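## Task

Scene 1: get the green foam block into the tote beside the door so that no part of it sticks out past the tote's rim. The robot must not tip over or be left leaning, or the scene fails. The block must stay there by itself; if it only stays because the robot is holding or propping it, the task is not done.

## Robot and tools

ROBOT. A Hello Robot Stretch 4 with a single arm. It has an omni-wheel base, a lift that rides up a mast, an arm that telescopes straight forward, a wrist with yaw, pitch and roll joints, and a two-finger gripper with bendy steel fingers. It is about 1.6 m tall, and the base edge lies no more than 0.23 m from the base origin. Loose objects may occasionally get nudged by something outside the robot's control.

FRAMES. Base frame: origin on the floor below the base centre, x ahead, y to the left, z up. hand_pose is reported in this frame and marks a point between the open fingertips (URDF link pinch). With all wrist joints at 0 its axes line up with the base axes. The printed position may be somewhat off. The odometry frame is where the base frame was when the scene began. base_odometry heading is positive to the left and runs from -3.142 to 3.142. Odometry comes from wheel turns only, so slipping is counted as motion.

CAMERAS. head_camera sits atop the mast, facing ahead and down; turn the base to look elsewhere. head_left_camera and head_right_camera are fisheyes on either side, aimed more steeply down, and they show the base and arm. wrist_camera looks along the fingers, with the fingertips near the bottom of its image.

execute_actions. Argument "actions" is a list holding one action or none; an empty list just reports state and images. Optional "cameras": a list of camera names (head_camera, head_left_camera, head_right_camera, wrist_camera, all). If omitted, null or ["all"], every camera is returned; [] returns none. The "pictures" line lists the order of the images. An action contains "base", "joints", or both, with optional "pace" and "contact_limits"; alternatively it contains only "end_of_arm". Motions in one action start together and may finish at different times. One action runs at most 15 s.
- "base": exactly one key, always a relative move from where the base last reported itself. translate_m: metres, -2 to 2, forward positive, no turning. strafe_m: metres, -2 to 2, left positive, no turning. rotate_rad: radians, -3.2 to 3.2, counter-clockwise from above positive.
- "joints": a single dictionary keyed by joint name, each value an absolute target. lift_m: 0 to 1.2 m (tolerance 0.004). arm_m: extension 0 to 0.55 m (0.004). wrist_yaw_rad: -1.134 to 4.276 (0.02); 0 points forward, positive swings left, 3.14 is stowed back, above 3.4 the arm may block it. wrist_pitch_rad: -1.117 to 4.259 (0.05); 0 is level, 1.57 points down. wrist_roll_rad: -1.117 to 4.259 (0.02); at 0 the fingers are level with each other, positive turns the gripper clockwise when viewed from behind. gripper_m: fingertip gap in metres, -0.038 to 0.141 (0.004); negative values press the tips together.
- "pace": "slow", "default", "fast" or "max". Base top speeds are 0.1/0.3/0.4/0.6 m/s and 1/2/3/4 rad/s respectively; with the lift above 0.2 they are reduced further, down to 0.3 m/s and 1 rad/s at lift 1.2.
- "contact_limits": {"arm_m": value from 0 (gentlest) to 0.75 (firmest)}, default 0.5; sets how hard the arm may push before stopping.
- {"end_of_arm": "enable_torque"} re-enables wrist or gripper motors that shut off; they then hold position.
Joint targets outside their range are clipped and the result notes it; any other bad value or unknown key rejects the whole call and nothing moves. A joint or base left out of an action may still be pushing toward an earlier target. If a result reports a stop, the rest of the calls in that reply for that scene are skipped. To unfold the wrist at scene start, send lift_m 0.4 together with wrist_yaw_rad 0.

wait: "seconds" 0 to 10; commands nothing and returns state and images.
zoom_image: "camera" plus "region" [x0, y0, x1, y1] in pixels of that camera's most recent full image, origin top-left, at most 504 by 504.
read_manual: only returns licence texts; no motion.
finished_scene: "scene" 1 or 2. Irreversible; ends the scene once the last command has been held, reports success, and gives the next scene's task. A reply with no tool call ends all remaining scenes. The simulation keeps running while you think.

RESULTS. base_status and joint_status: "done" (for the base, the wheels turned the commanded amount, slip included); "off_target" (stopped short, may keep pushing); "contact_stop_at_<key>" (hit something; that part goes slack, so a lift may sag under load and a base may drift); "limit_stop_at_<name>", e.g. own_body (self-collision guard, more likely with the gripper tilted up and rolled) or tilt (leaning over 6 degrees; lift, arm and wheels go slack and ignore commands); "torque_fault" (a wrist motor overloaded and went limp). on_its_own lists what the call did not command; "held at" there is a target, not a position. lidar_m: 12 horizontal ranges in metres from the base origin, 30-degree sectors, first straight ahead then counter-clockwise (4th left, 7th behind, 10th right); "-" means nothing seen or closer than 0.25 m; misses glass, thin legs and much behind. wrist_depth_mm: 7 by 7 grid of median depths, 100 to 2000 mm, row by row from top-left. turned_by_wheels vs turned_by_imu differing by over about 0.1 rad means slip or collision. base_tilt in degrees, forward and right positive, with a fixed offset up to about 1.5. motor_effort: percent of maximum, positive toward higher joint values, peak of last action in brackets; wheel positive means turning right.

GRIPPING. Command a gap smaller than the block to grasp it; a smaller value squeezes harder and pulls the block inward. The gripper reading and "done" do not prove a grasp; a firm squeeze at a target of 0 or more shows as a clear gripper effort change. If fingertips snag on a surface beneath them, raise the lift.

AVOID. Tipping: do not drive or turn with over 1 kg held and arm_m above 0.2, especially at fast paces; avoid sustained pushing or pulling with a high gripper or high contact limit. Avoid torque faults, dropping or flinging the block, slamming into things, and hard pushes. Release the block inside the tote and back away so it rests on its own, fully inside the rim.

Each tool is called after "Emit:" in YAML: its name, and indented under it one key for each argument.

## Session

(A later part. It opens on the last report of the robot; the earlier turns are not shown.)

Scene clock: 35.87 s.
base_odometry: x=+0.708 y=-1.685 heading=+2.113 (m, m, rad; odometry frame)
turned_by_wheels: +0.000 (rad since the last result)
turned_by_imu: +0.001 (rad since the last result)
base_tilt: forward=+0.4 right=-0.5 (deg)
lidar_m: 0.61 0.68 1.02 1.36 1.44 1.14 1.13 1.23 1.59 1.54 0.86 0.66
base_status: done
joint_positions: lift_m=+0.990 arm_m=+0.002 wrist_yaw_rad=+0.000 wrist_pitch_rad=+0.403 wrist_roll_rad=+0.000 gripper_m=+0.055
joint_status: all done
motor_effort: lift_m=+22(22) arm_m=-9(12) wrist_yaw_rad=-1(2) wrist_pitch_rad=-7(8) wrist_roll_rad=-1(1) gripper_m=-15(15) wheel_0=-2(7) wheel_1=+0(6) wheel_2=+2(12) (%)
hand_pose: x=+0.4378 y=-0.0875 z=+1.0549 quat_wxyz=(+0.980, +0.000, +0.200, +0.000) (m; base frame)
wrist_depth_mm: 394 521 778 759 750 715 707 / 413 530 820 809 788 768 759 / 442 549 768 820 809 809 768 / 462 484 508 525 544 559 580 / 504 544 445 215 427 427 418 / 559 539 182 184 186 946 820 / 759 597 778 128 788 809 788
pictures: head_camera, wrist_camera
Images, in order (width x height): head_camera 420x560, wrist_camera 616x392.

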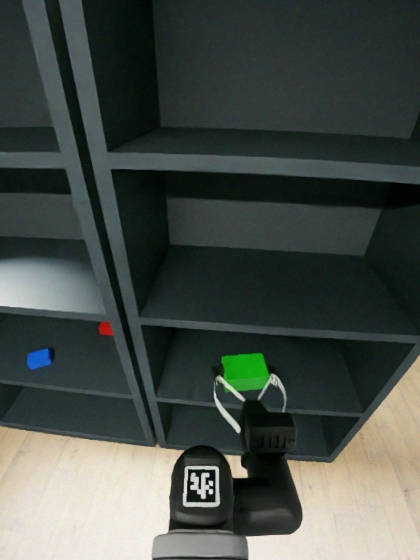

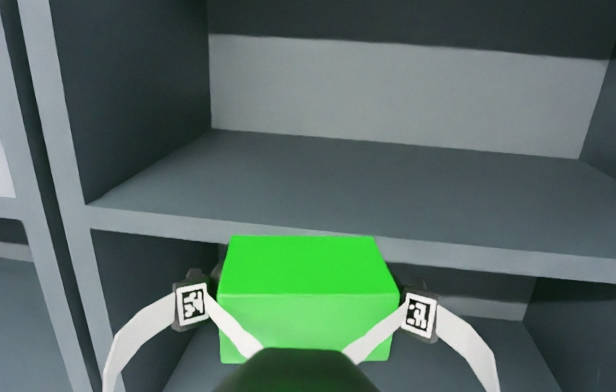

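Emit:
execute_actions:
  actions:
    - {"base": {"rotate_rad": -0.10}, "joints": {"lift_m": 0.75}, "pace": "fast"}
  cameras: []

Emit:
execute_actions:
  actions:
    - {"base": {"strafe_m": -1.06}, "joints": {"lift_m": 0.35}, "pace": "max"}

Scene clock: 37.67 s.
base_odometry: x=+0.708 y=-1.685 heading=+2.014 (m, m, rad; odometry frame)
turned_by_wheels: -0.100 (rad since the last result)
turned_by_imu: -0.098 (rad since the last result)
base_tilt: forward=+0.4 right=-0.5 (deg)
lidar_m: 0.63 0.65 0.91 1.37 1.40 1.16 1.11 1.17 1.61 1.53 1.64 0.66
base_status: done
joint_positions: lift_m=+0.750 arm_m=+0.002 wrist_yaw_rad=+0.000 wrist_pitch_rad=+0.403 wrist_roll_rad=+0.000 gripper_m=+0.055
joint_status: all done
motor_effort: lift_m=+17(22) arm_m=-9(9) wrist_yaw_rad=-2(1) wrist_pitch_rad=-7(8) wrist_roll_rad=+0(1) gripper_m=-15(15) wheel_0=+1(6) wheel_1=+2(4) wheel_2=+2(8) (%)
hand_pose: x=+0.4379 y=-0.0874 z=+0.8154 quat_wxyz=(+0.980, +0.000, +0.200, +0.000) (m; base frame)
wrist_depth_mm: 413 357 357 357 357 355 357 / 469 691 820 820 820 798 723 / 477 723 878 866 842 854 699 / 484 732 917 917 904 891 707 / 488 691 741 216 778 831 699 / 512 591 182 184 185 647 634 / 539 535 535 128 535 535 544
pictures: none
No camera images: the call's "cameras" was empty. Leave "cameras" out to get every camera's image.

Scene clock: 41.43 s.
base_odometry: x=+1.666 y=-1.231 heading=+2.014 (m, m, rad; odometry frame)
turned_by_wheels: +0.000 (rad since the last result)
turned_by_imu: -0.001 (rad since the last result)
base_tilt: forward=+0.5 right=-0.6 (deg)
lidar_m: 1.77 0.81 0.93 2.36 1.65 1.18 1.48 0.70 0.50 0.46 0.51 0.71
base_status: done
joint_positions: lift_m=+0.350 arm_m=+0.002 wrist_yaw_rad=+0.000 wrist_pitch_rad=+0.403 wrist_roll_rad=+0.000 gripper_m=+0.055
joint_status: all done
motor_effort: lift_m=+18(20) arm_m=-9(9) wrist_yaw_rad=-2(1) wrist_pitch_rad=-8(7) wrist_roll_rad=+1(1) gripper_m=-15(14) wheel_0=-1(13) wheel_1=+0(15) wheel_2=+0(1) (%)
hand_pose: x=+0.4379 y=-0.0874 z=+0.4153 quat_wxyz=(+0.980, +0.000, +0.200, +0.000) (m; base frame)
wrist_depth_mm: 715 - - - 1921 931 627 / 732 - - - 1756 931 634 / 741 - - - 1756 917 621 / 750 1336 1366 1464 1366 917 621 / 741 976 960 215 1025 866 615 / 732 788 182 183 186 768 597 / 654 647 654 128 676 676 585
pictures: head_camera, head_left_camera, head_right_camera, wrist_camera
Images, in order (width x height): head_camera 420x560, head_left_camera 420x672, head_right_camera 420x672, wrist_camera 616x392.

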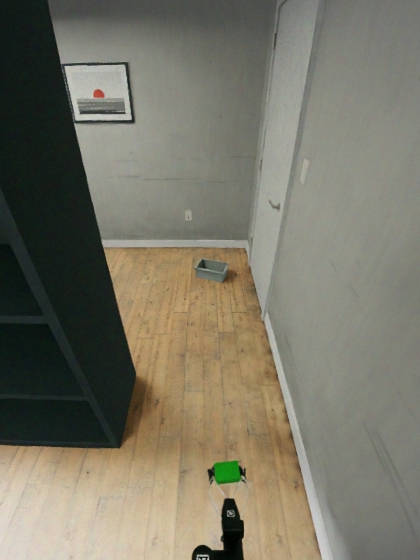

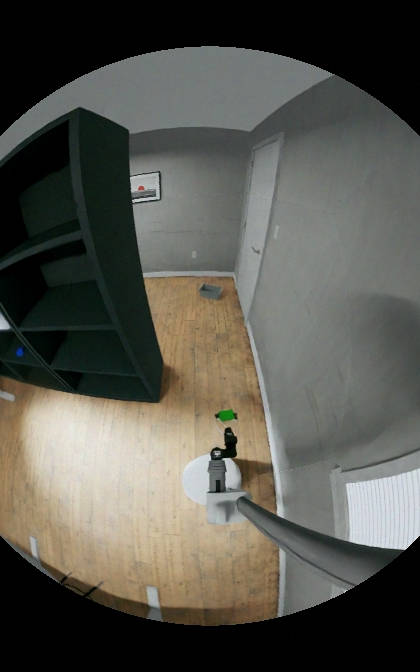

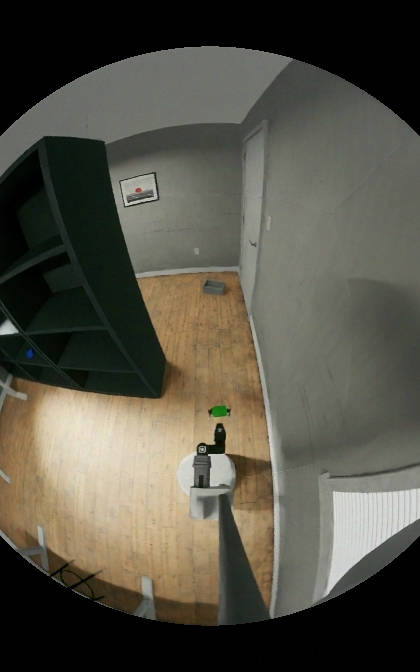

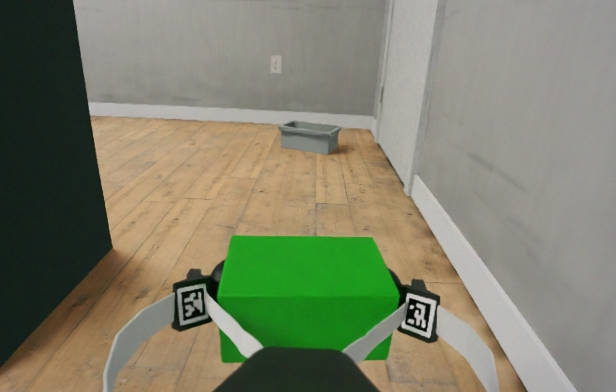

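Emit:
execute_actions:
  actions:
    - {"base": {"translate_m": 1.6}, "joints": {"lift_m": 0.45, "arm_m": 0.2, "wrist_pitch_rad": 1.5}, "pace": "max"}

Scene clock: 45.97 s.
base_odometry: x=+0.980 y=+0.215 heading=+2.014 (m, m, rad; odometry frame)
turned_by_wheels: +0.000 (rad since the last result)
turned_by_imu: +0.000 (rad since the last result)
base_tilt: forward=+0.5 right=-0.5 (deg)
lidar_m: 0.63 1.29 1.72 2.06 0.69 0.68 1.89 0.71 0.47 0.44 0.42 0.63
base_status: done
joint_positions: lift_m=+0.450 arm_m=+0.198 wrist_yaw_rad=+0.000 wrist_pitch_rad=+1.500 wrist_roll_rad=+0.000 gripper_m=+0.055
joint_status: all done
motor_effort: lift_m=+21(25) arm_m=+9(11) wrist_yaw_rad=-2(0) wrist_pitch_rad=+0(5) wrist_roll_rad=+1(0) gripper_m=-15(14) wheel_0=+0(9) wheel_1=+0(11) wheel_2=+1(15) (%)
hand_pose: x=+0.3898 y=-0.0874 z=+0.3403 quat_wxyz=(+0.732, +0.000, +0.682, +0.000) (m; base frame)
wrist_depth_mm: 585 597 574 580 544 585 539 / 580 585 580 580 580 585 539 / 574 585 580 574 569 574 539 / 569 564 569 569 574 569 530 / 559 564 559 216 564 559 530 / 559 564 182 184 185 549 517 / 549 544 549 128 544 539 508
pictures: head_camera, head_left_camera, head_right_camera, wrist_camera
Images, in order (width x height): head_camera 420x560, head_left_camera 420x672, head_right_camera 420x672, wrist_camera 616x392.

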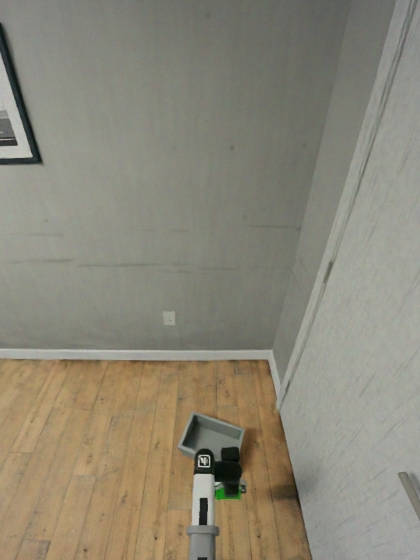

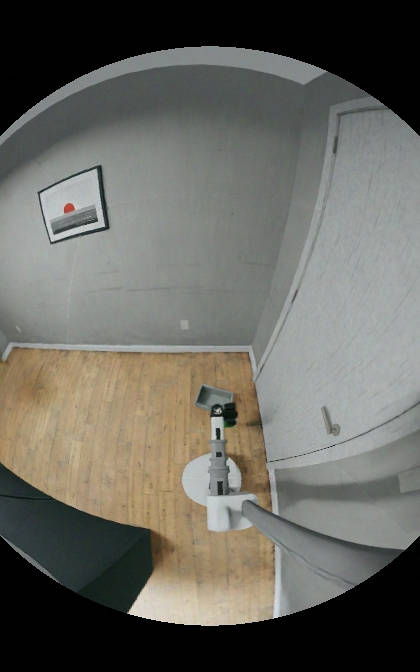

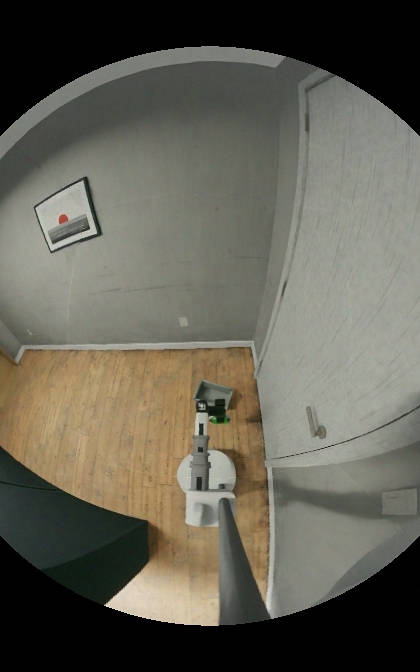

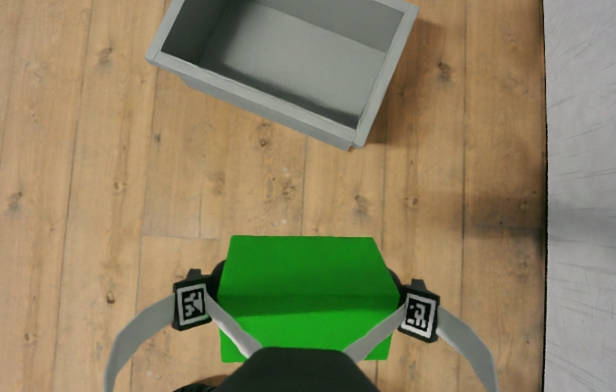

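Emit:
execute_actions:
  actions:
    - {"base": {"translate_m": 0.15}, "joints": {"arm_m": 0.41, "wrist_pitch_rad": 1.65, "wrist_yaw_rad": -0.35}, "pace": "fast"}

Scene clock: 47.97 s.
base_odometry: x=+0.916 y=+0.350 heading=+2.014 (m, m, rad; odometry frame)
turned_by_wheels: +0.000 (rad since the last result)
turned_by_imu: +0.001 (rad since the last result)
base_tilt: forward=+0.4 right=-0.5 (deg)
lidar_m: 0.42 0.50 1.49 2.68 0.94 0.77 1.89 0.68 0.50 0.41 0.43 0.43
base_status: done
joint_positions: lift_m=+0.450 arm_m=+0.408 wrist_yaw_rad=-0.350 wrist_pitch_rad=+1.650 wrist_roll_rad=+0.000 gripper_m=+0.055
joint_status: all done
motor_effort: lift_m=+21(21) arm_m=+9(12) wrist_yaw_rad=+0(8) wrist_pitch_rad=+2(2) wrist_roll_rad=-1(1) gripper_m=-14(15) wheel_0=+1(8) wheel_1=+2(10) wheel_2=+2(15) (%)
hand_pose: x=+0.5281 y=-0.0743 z=+0.3405 quat_wxyz=(+0.668, +0.128, +0.723, -0.118) (m; base frame)
wrist_depth_mm: 549 539 544 544 544 544 452 / 549 549 549 544 554 554 473 / 554 554 559 554 544 554 508 / 564 559 554 559 559 559 544 / 569 559 500 215 480 564 559 / 574 569 182 184 185 569 569 / 580 580 580 128 580 585 580
pictures: head_camera, head_left_camera, head_right_camera, wrist_camera
Images, in order (width x height): head_camera 420x560, head_left_camera 420x672, head_right_camera 420x672, wrist_camera 616x392.

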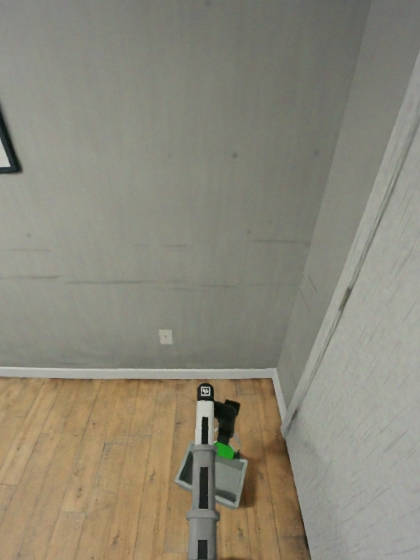

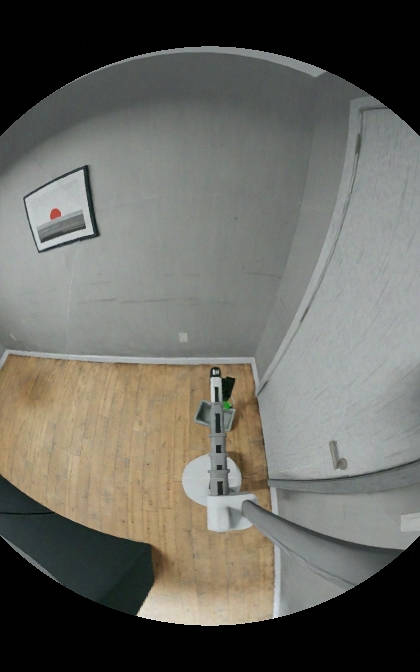

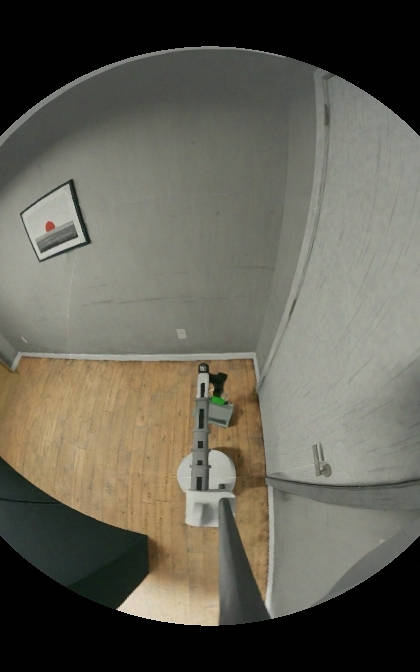

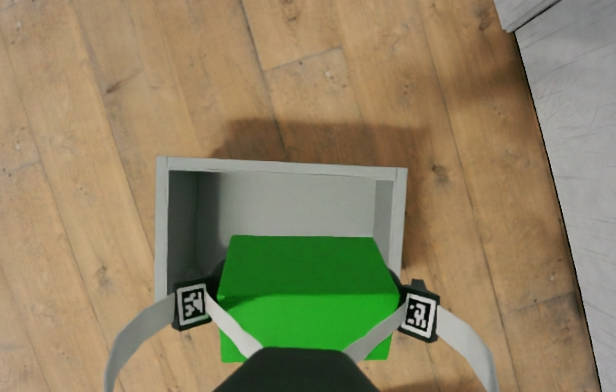

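Emit:
execute_actions:
  actions:
    - {"base": {"strafe_m": 0.032}, "joints": {"arm_m": 0.397, "lift_m": 0.31}, "pace": "fast"}
  cameras: ["wrist_camera", "head_camera"]

Scene clock: 49.70 s.
base_odometry: x=+0.887 y=+0.337 heading=+2.014 (m, m, rad; odometry frame)
turned_by_wheels: +0.000 (rad since the last result)
turned_by_imu: +0.000 (rad since the last result)
base_tilt: forward=+0.4 right=-0.5 (deg)
lidar_m: 0.48 1.15 1.50 2.72 0.92 0.79 2.32 0.74 0.52 0.41 0.48 0.40
base_status: done
joint_positions: lift_m=+0.310 arm_m=+0.399 wrist_yaw_rad=-0.350 wrist_pitch_rad=+1.650 wrist_roll_rad=+0.000 gripper_m=+0.055
joint_status: all done
motor_effort: lift_m=+17(20) arm_m=-9(9) wrist_yaw_rad=-1(2) wrist_pitch_rad=+1(2) wrist_roll_rad=+0(0) gripper_m=-14(14) wheel_0=+2(10) wheel_1=+1(11) wheel_2=+0(3) (%)
hand_pose: x=+0.5181 y=-0.0743 z=+0.2008 quat_wxyz=(+0.668, +0.128, +0.723, -0.118) (m; base frame)
wrist_depth_mm: 410 407 407 407 407 404 404 / 413 407 413 410 410 407 407 / 418 370 413 415 410 413 415 / 418 343 415 415 418 415 415 / 430 347 418 215 402 424 421 / 430 310 182 184 186 424 427 / 436 433 312 128 312 373 433
pictures: head_camera, wrist_camera
Images, in order (width x height): head_camera 420x560, wrist_camera 616x392.

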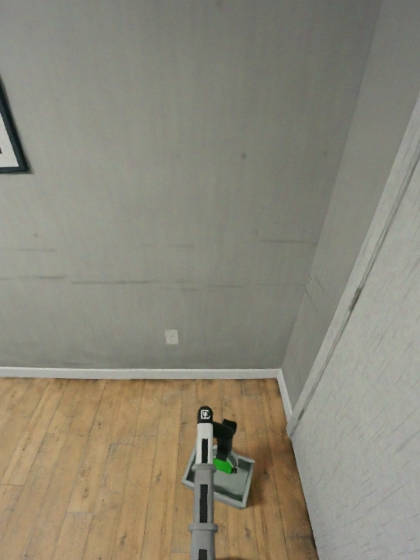

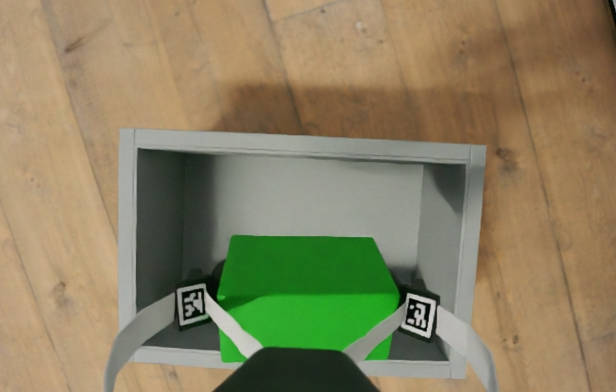

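Emit:
execute_actions:
  actions:
    - {"joints": {"lift_m": 0.16}}
  cameras: ["wrist_camera", "head_camera"]

Scene clock: 51.83 s.
base_odometry: x=+0.887 y=+0.337 heading=+2.014 (m, m, rad; odometry frame)
turned_by_wheels: +0.000 (rad since the last result)
turned_by_imu: +0.001 (rad since the last result)
base_tilt: forward=+0.5 right=-0.4 (deg)
lidar_m: 0.43 1.14 1.50 2.71 0.92 0.78 2.32 0.74 0.52 0.43 0.47 0.43
base_status: not commanded
joint_positions: lift_m=+0.160 arm_m=+0.399 wrist_yaw_rad=-0.350 wrist_pitch_rad=+1.650 wrist_roll_rad=+0.000 gripper_m=+0.055
joint_status: all done
motor_effort: lift_m=+16(15) arm_m=-9(9) wrist_yaw_rad=-2(2) wrist_pitch_rad=+1(1) wrist_roll_rad=+2(0) gripper_m=-16(14) wheel_0=+3(3) wheel_1=+1(1) wheel_2=+0(0) (%)
hand_pose: x=+0.5181 y=-0.0743 z=+0.0509 quat_wxyz=(+0.668, +0.128, +0.723, -0.118) (m; base frame)
wrist_depth_mm: 263 262 262 260 260 259 259 / 263 264 264 264 263 264 263 / 177 186 157 149 148 147 147 / 198 266 266 266 266 265 192 / 198 271 268 216 268 259 190 / 200 262 182 184 186 239 187 / 202 263 272 128 274 219 183
pictures: head_camera, wrist_camera
Images, in order (width x height): head_camera 420x560, wrist_camera 616x392.

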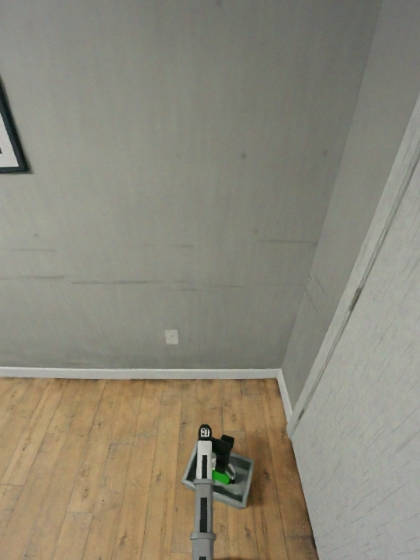

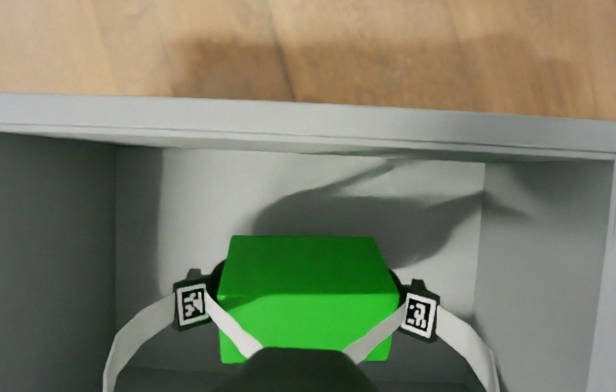

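Emit:
execute_actions:
  actions:
    - {"joints": {"lift_m": 0.147, "gripper_m": 0.12}}
  cameras: ["wrist_camera"]

Scene clock: 53.47 s.
base_odometry: x=+0.887 y=+0.337 heading=+2.014 (m, m, rad; odometry frame)
turned_by_wheels: +0.000 (rad since the last result)
turned_by_imu: +0.000 (rad since the last result)
base_tilt: forward=+0.4 right=-0.5 (deg)
lidar_m: 0.46 1.12 1.52 2.68 0.91 0.77 2.32 0.74 0.54 0.41 0.46 0.42
base_status: not commanded
joint_positions: lift_m=+0.147 arm_m=+0.399 wrist_yaw_rad=-0.350 wrist_pitch_rad=+1.650 wrist_roll_rad=+0.000 gripper_m=+0.120
joint_status: all done
motor_effort: lift_m=+16(16) arm_m=-9(9) wrist_yaw_rad=-1(2) wrist_pitch_rad=+0(1) wrist_roll_rad=+1(1) gripper_m=-1(16) wheel_0=+3(3) wheel_1=+1(1) wheel_2=+0(0) (%)
hand_pose: x=+0.5181 y=-0.0743 z=+0.0379 quat_wxyz=(+0.668, +0.128, +0.723, -0.118) (m; base frame)
wrist_depth_mm: 250 250 249 248 248 248 247 / 251 251 250 251 250 250 249 / 177 185 157 135 135 135 135 / 198 255 254 252 253 252 191 / 199 257 253 197 255 254 190 / 200 259 196 198 198 224 187 / 201 263 262 141 263 234 184
pictures: wrist_camera
Images, in order (width x height): wrist_camera 616x392.

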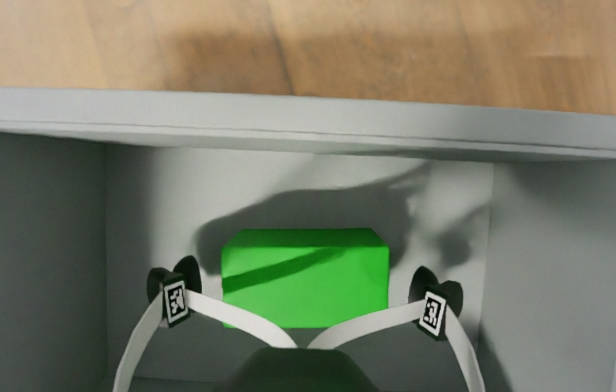

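Emit:
execute_actions:
  actions:
    - {"joints": {"lift_m": 0.32}, "pace": "max"}
  cameras: ["wrist_camera", "head_camera"]

Scene clock: 54.60 s.
base_odometry: x=+0.887 y=+0.337 heading=+2.014 (m, m, rad; odometry frame)
turned_by_wheels: +0.000 (rad since the last result)
turned_by_imu: +0.000 (rad since the last result)
base_tilt: forward=+0.5 right=-0.4 (deg)
lidar_m: 0.48 1.13 1.48 2.72 0.91 0.77 2.34 0.76 0.51 0.44 0.46 0.42
base_status: not commanded
joint_positions: lift_m=+0.320 arm_m=+0.399 wrist_yaw_rad=-0.350 wrist_pitch_rad=+1.650 wrist_roll_rad=+0.000 gripper_m=+0.120
joint_status: all done
motor_effort: lift_m=+21(27) arm_m=-9(9) wrist_yaw_rad=-1(2) wrist_pitch_rad=+1(1) wrist_roll_rad=+0(0) gripper_m=-1(2) wheel_0=+2(3) wheel_1=+1(1) wheel_2=+0(0) (%)
hand_pose: x=+0.5181 y=-0.0743 z=+0.2105 quat_wxyz=(+0.668, +0.128, +0.723, -0.118) (m; base frame)
wrist_depth_mm: 415 415 415 418 415 413 413 / 424 421 424 421 421 421 415 / 427 424 424 421 424 424 424 / 433 375 427 424 430 424 436 / 433 379 433 370 433 430 433 / 445 327 345 418 213 436 439 / 445 445 330 141 343 442 442
pictures: head_camera, wrist_camera
Images, in order (width x height): head_camera 420x560, wrist_camera 616x392.

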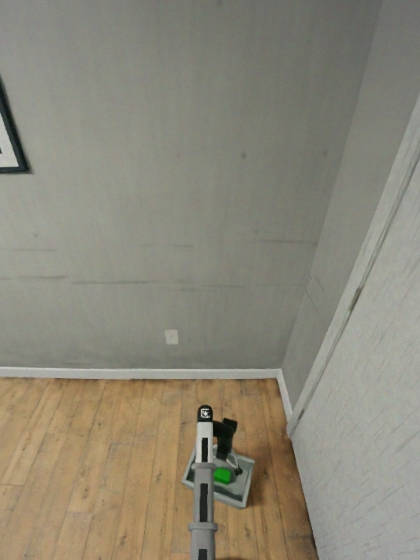

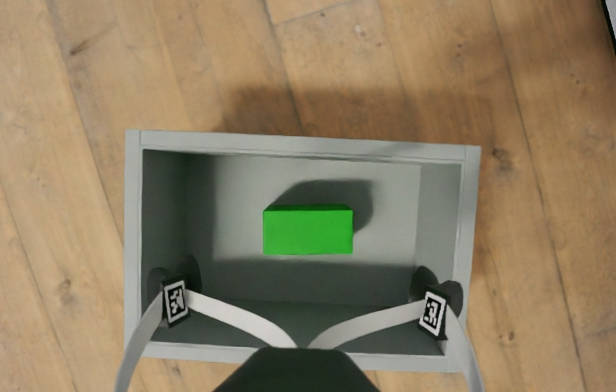

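Emit:
finished_scene:
  scene: 1

The scene is finished: the task was done.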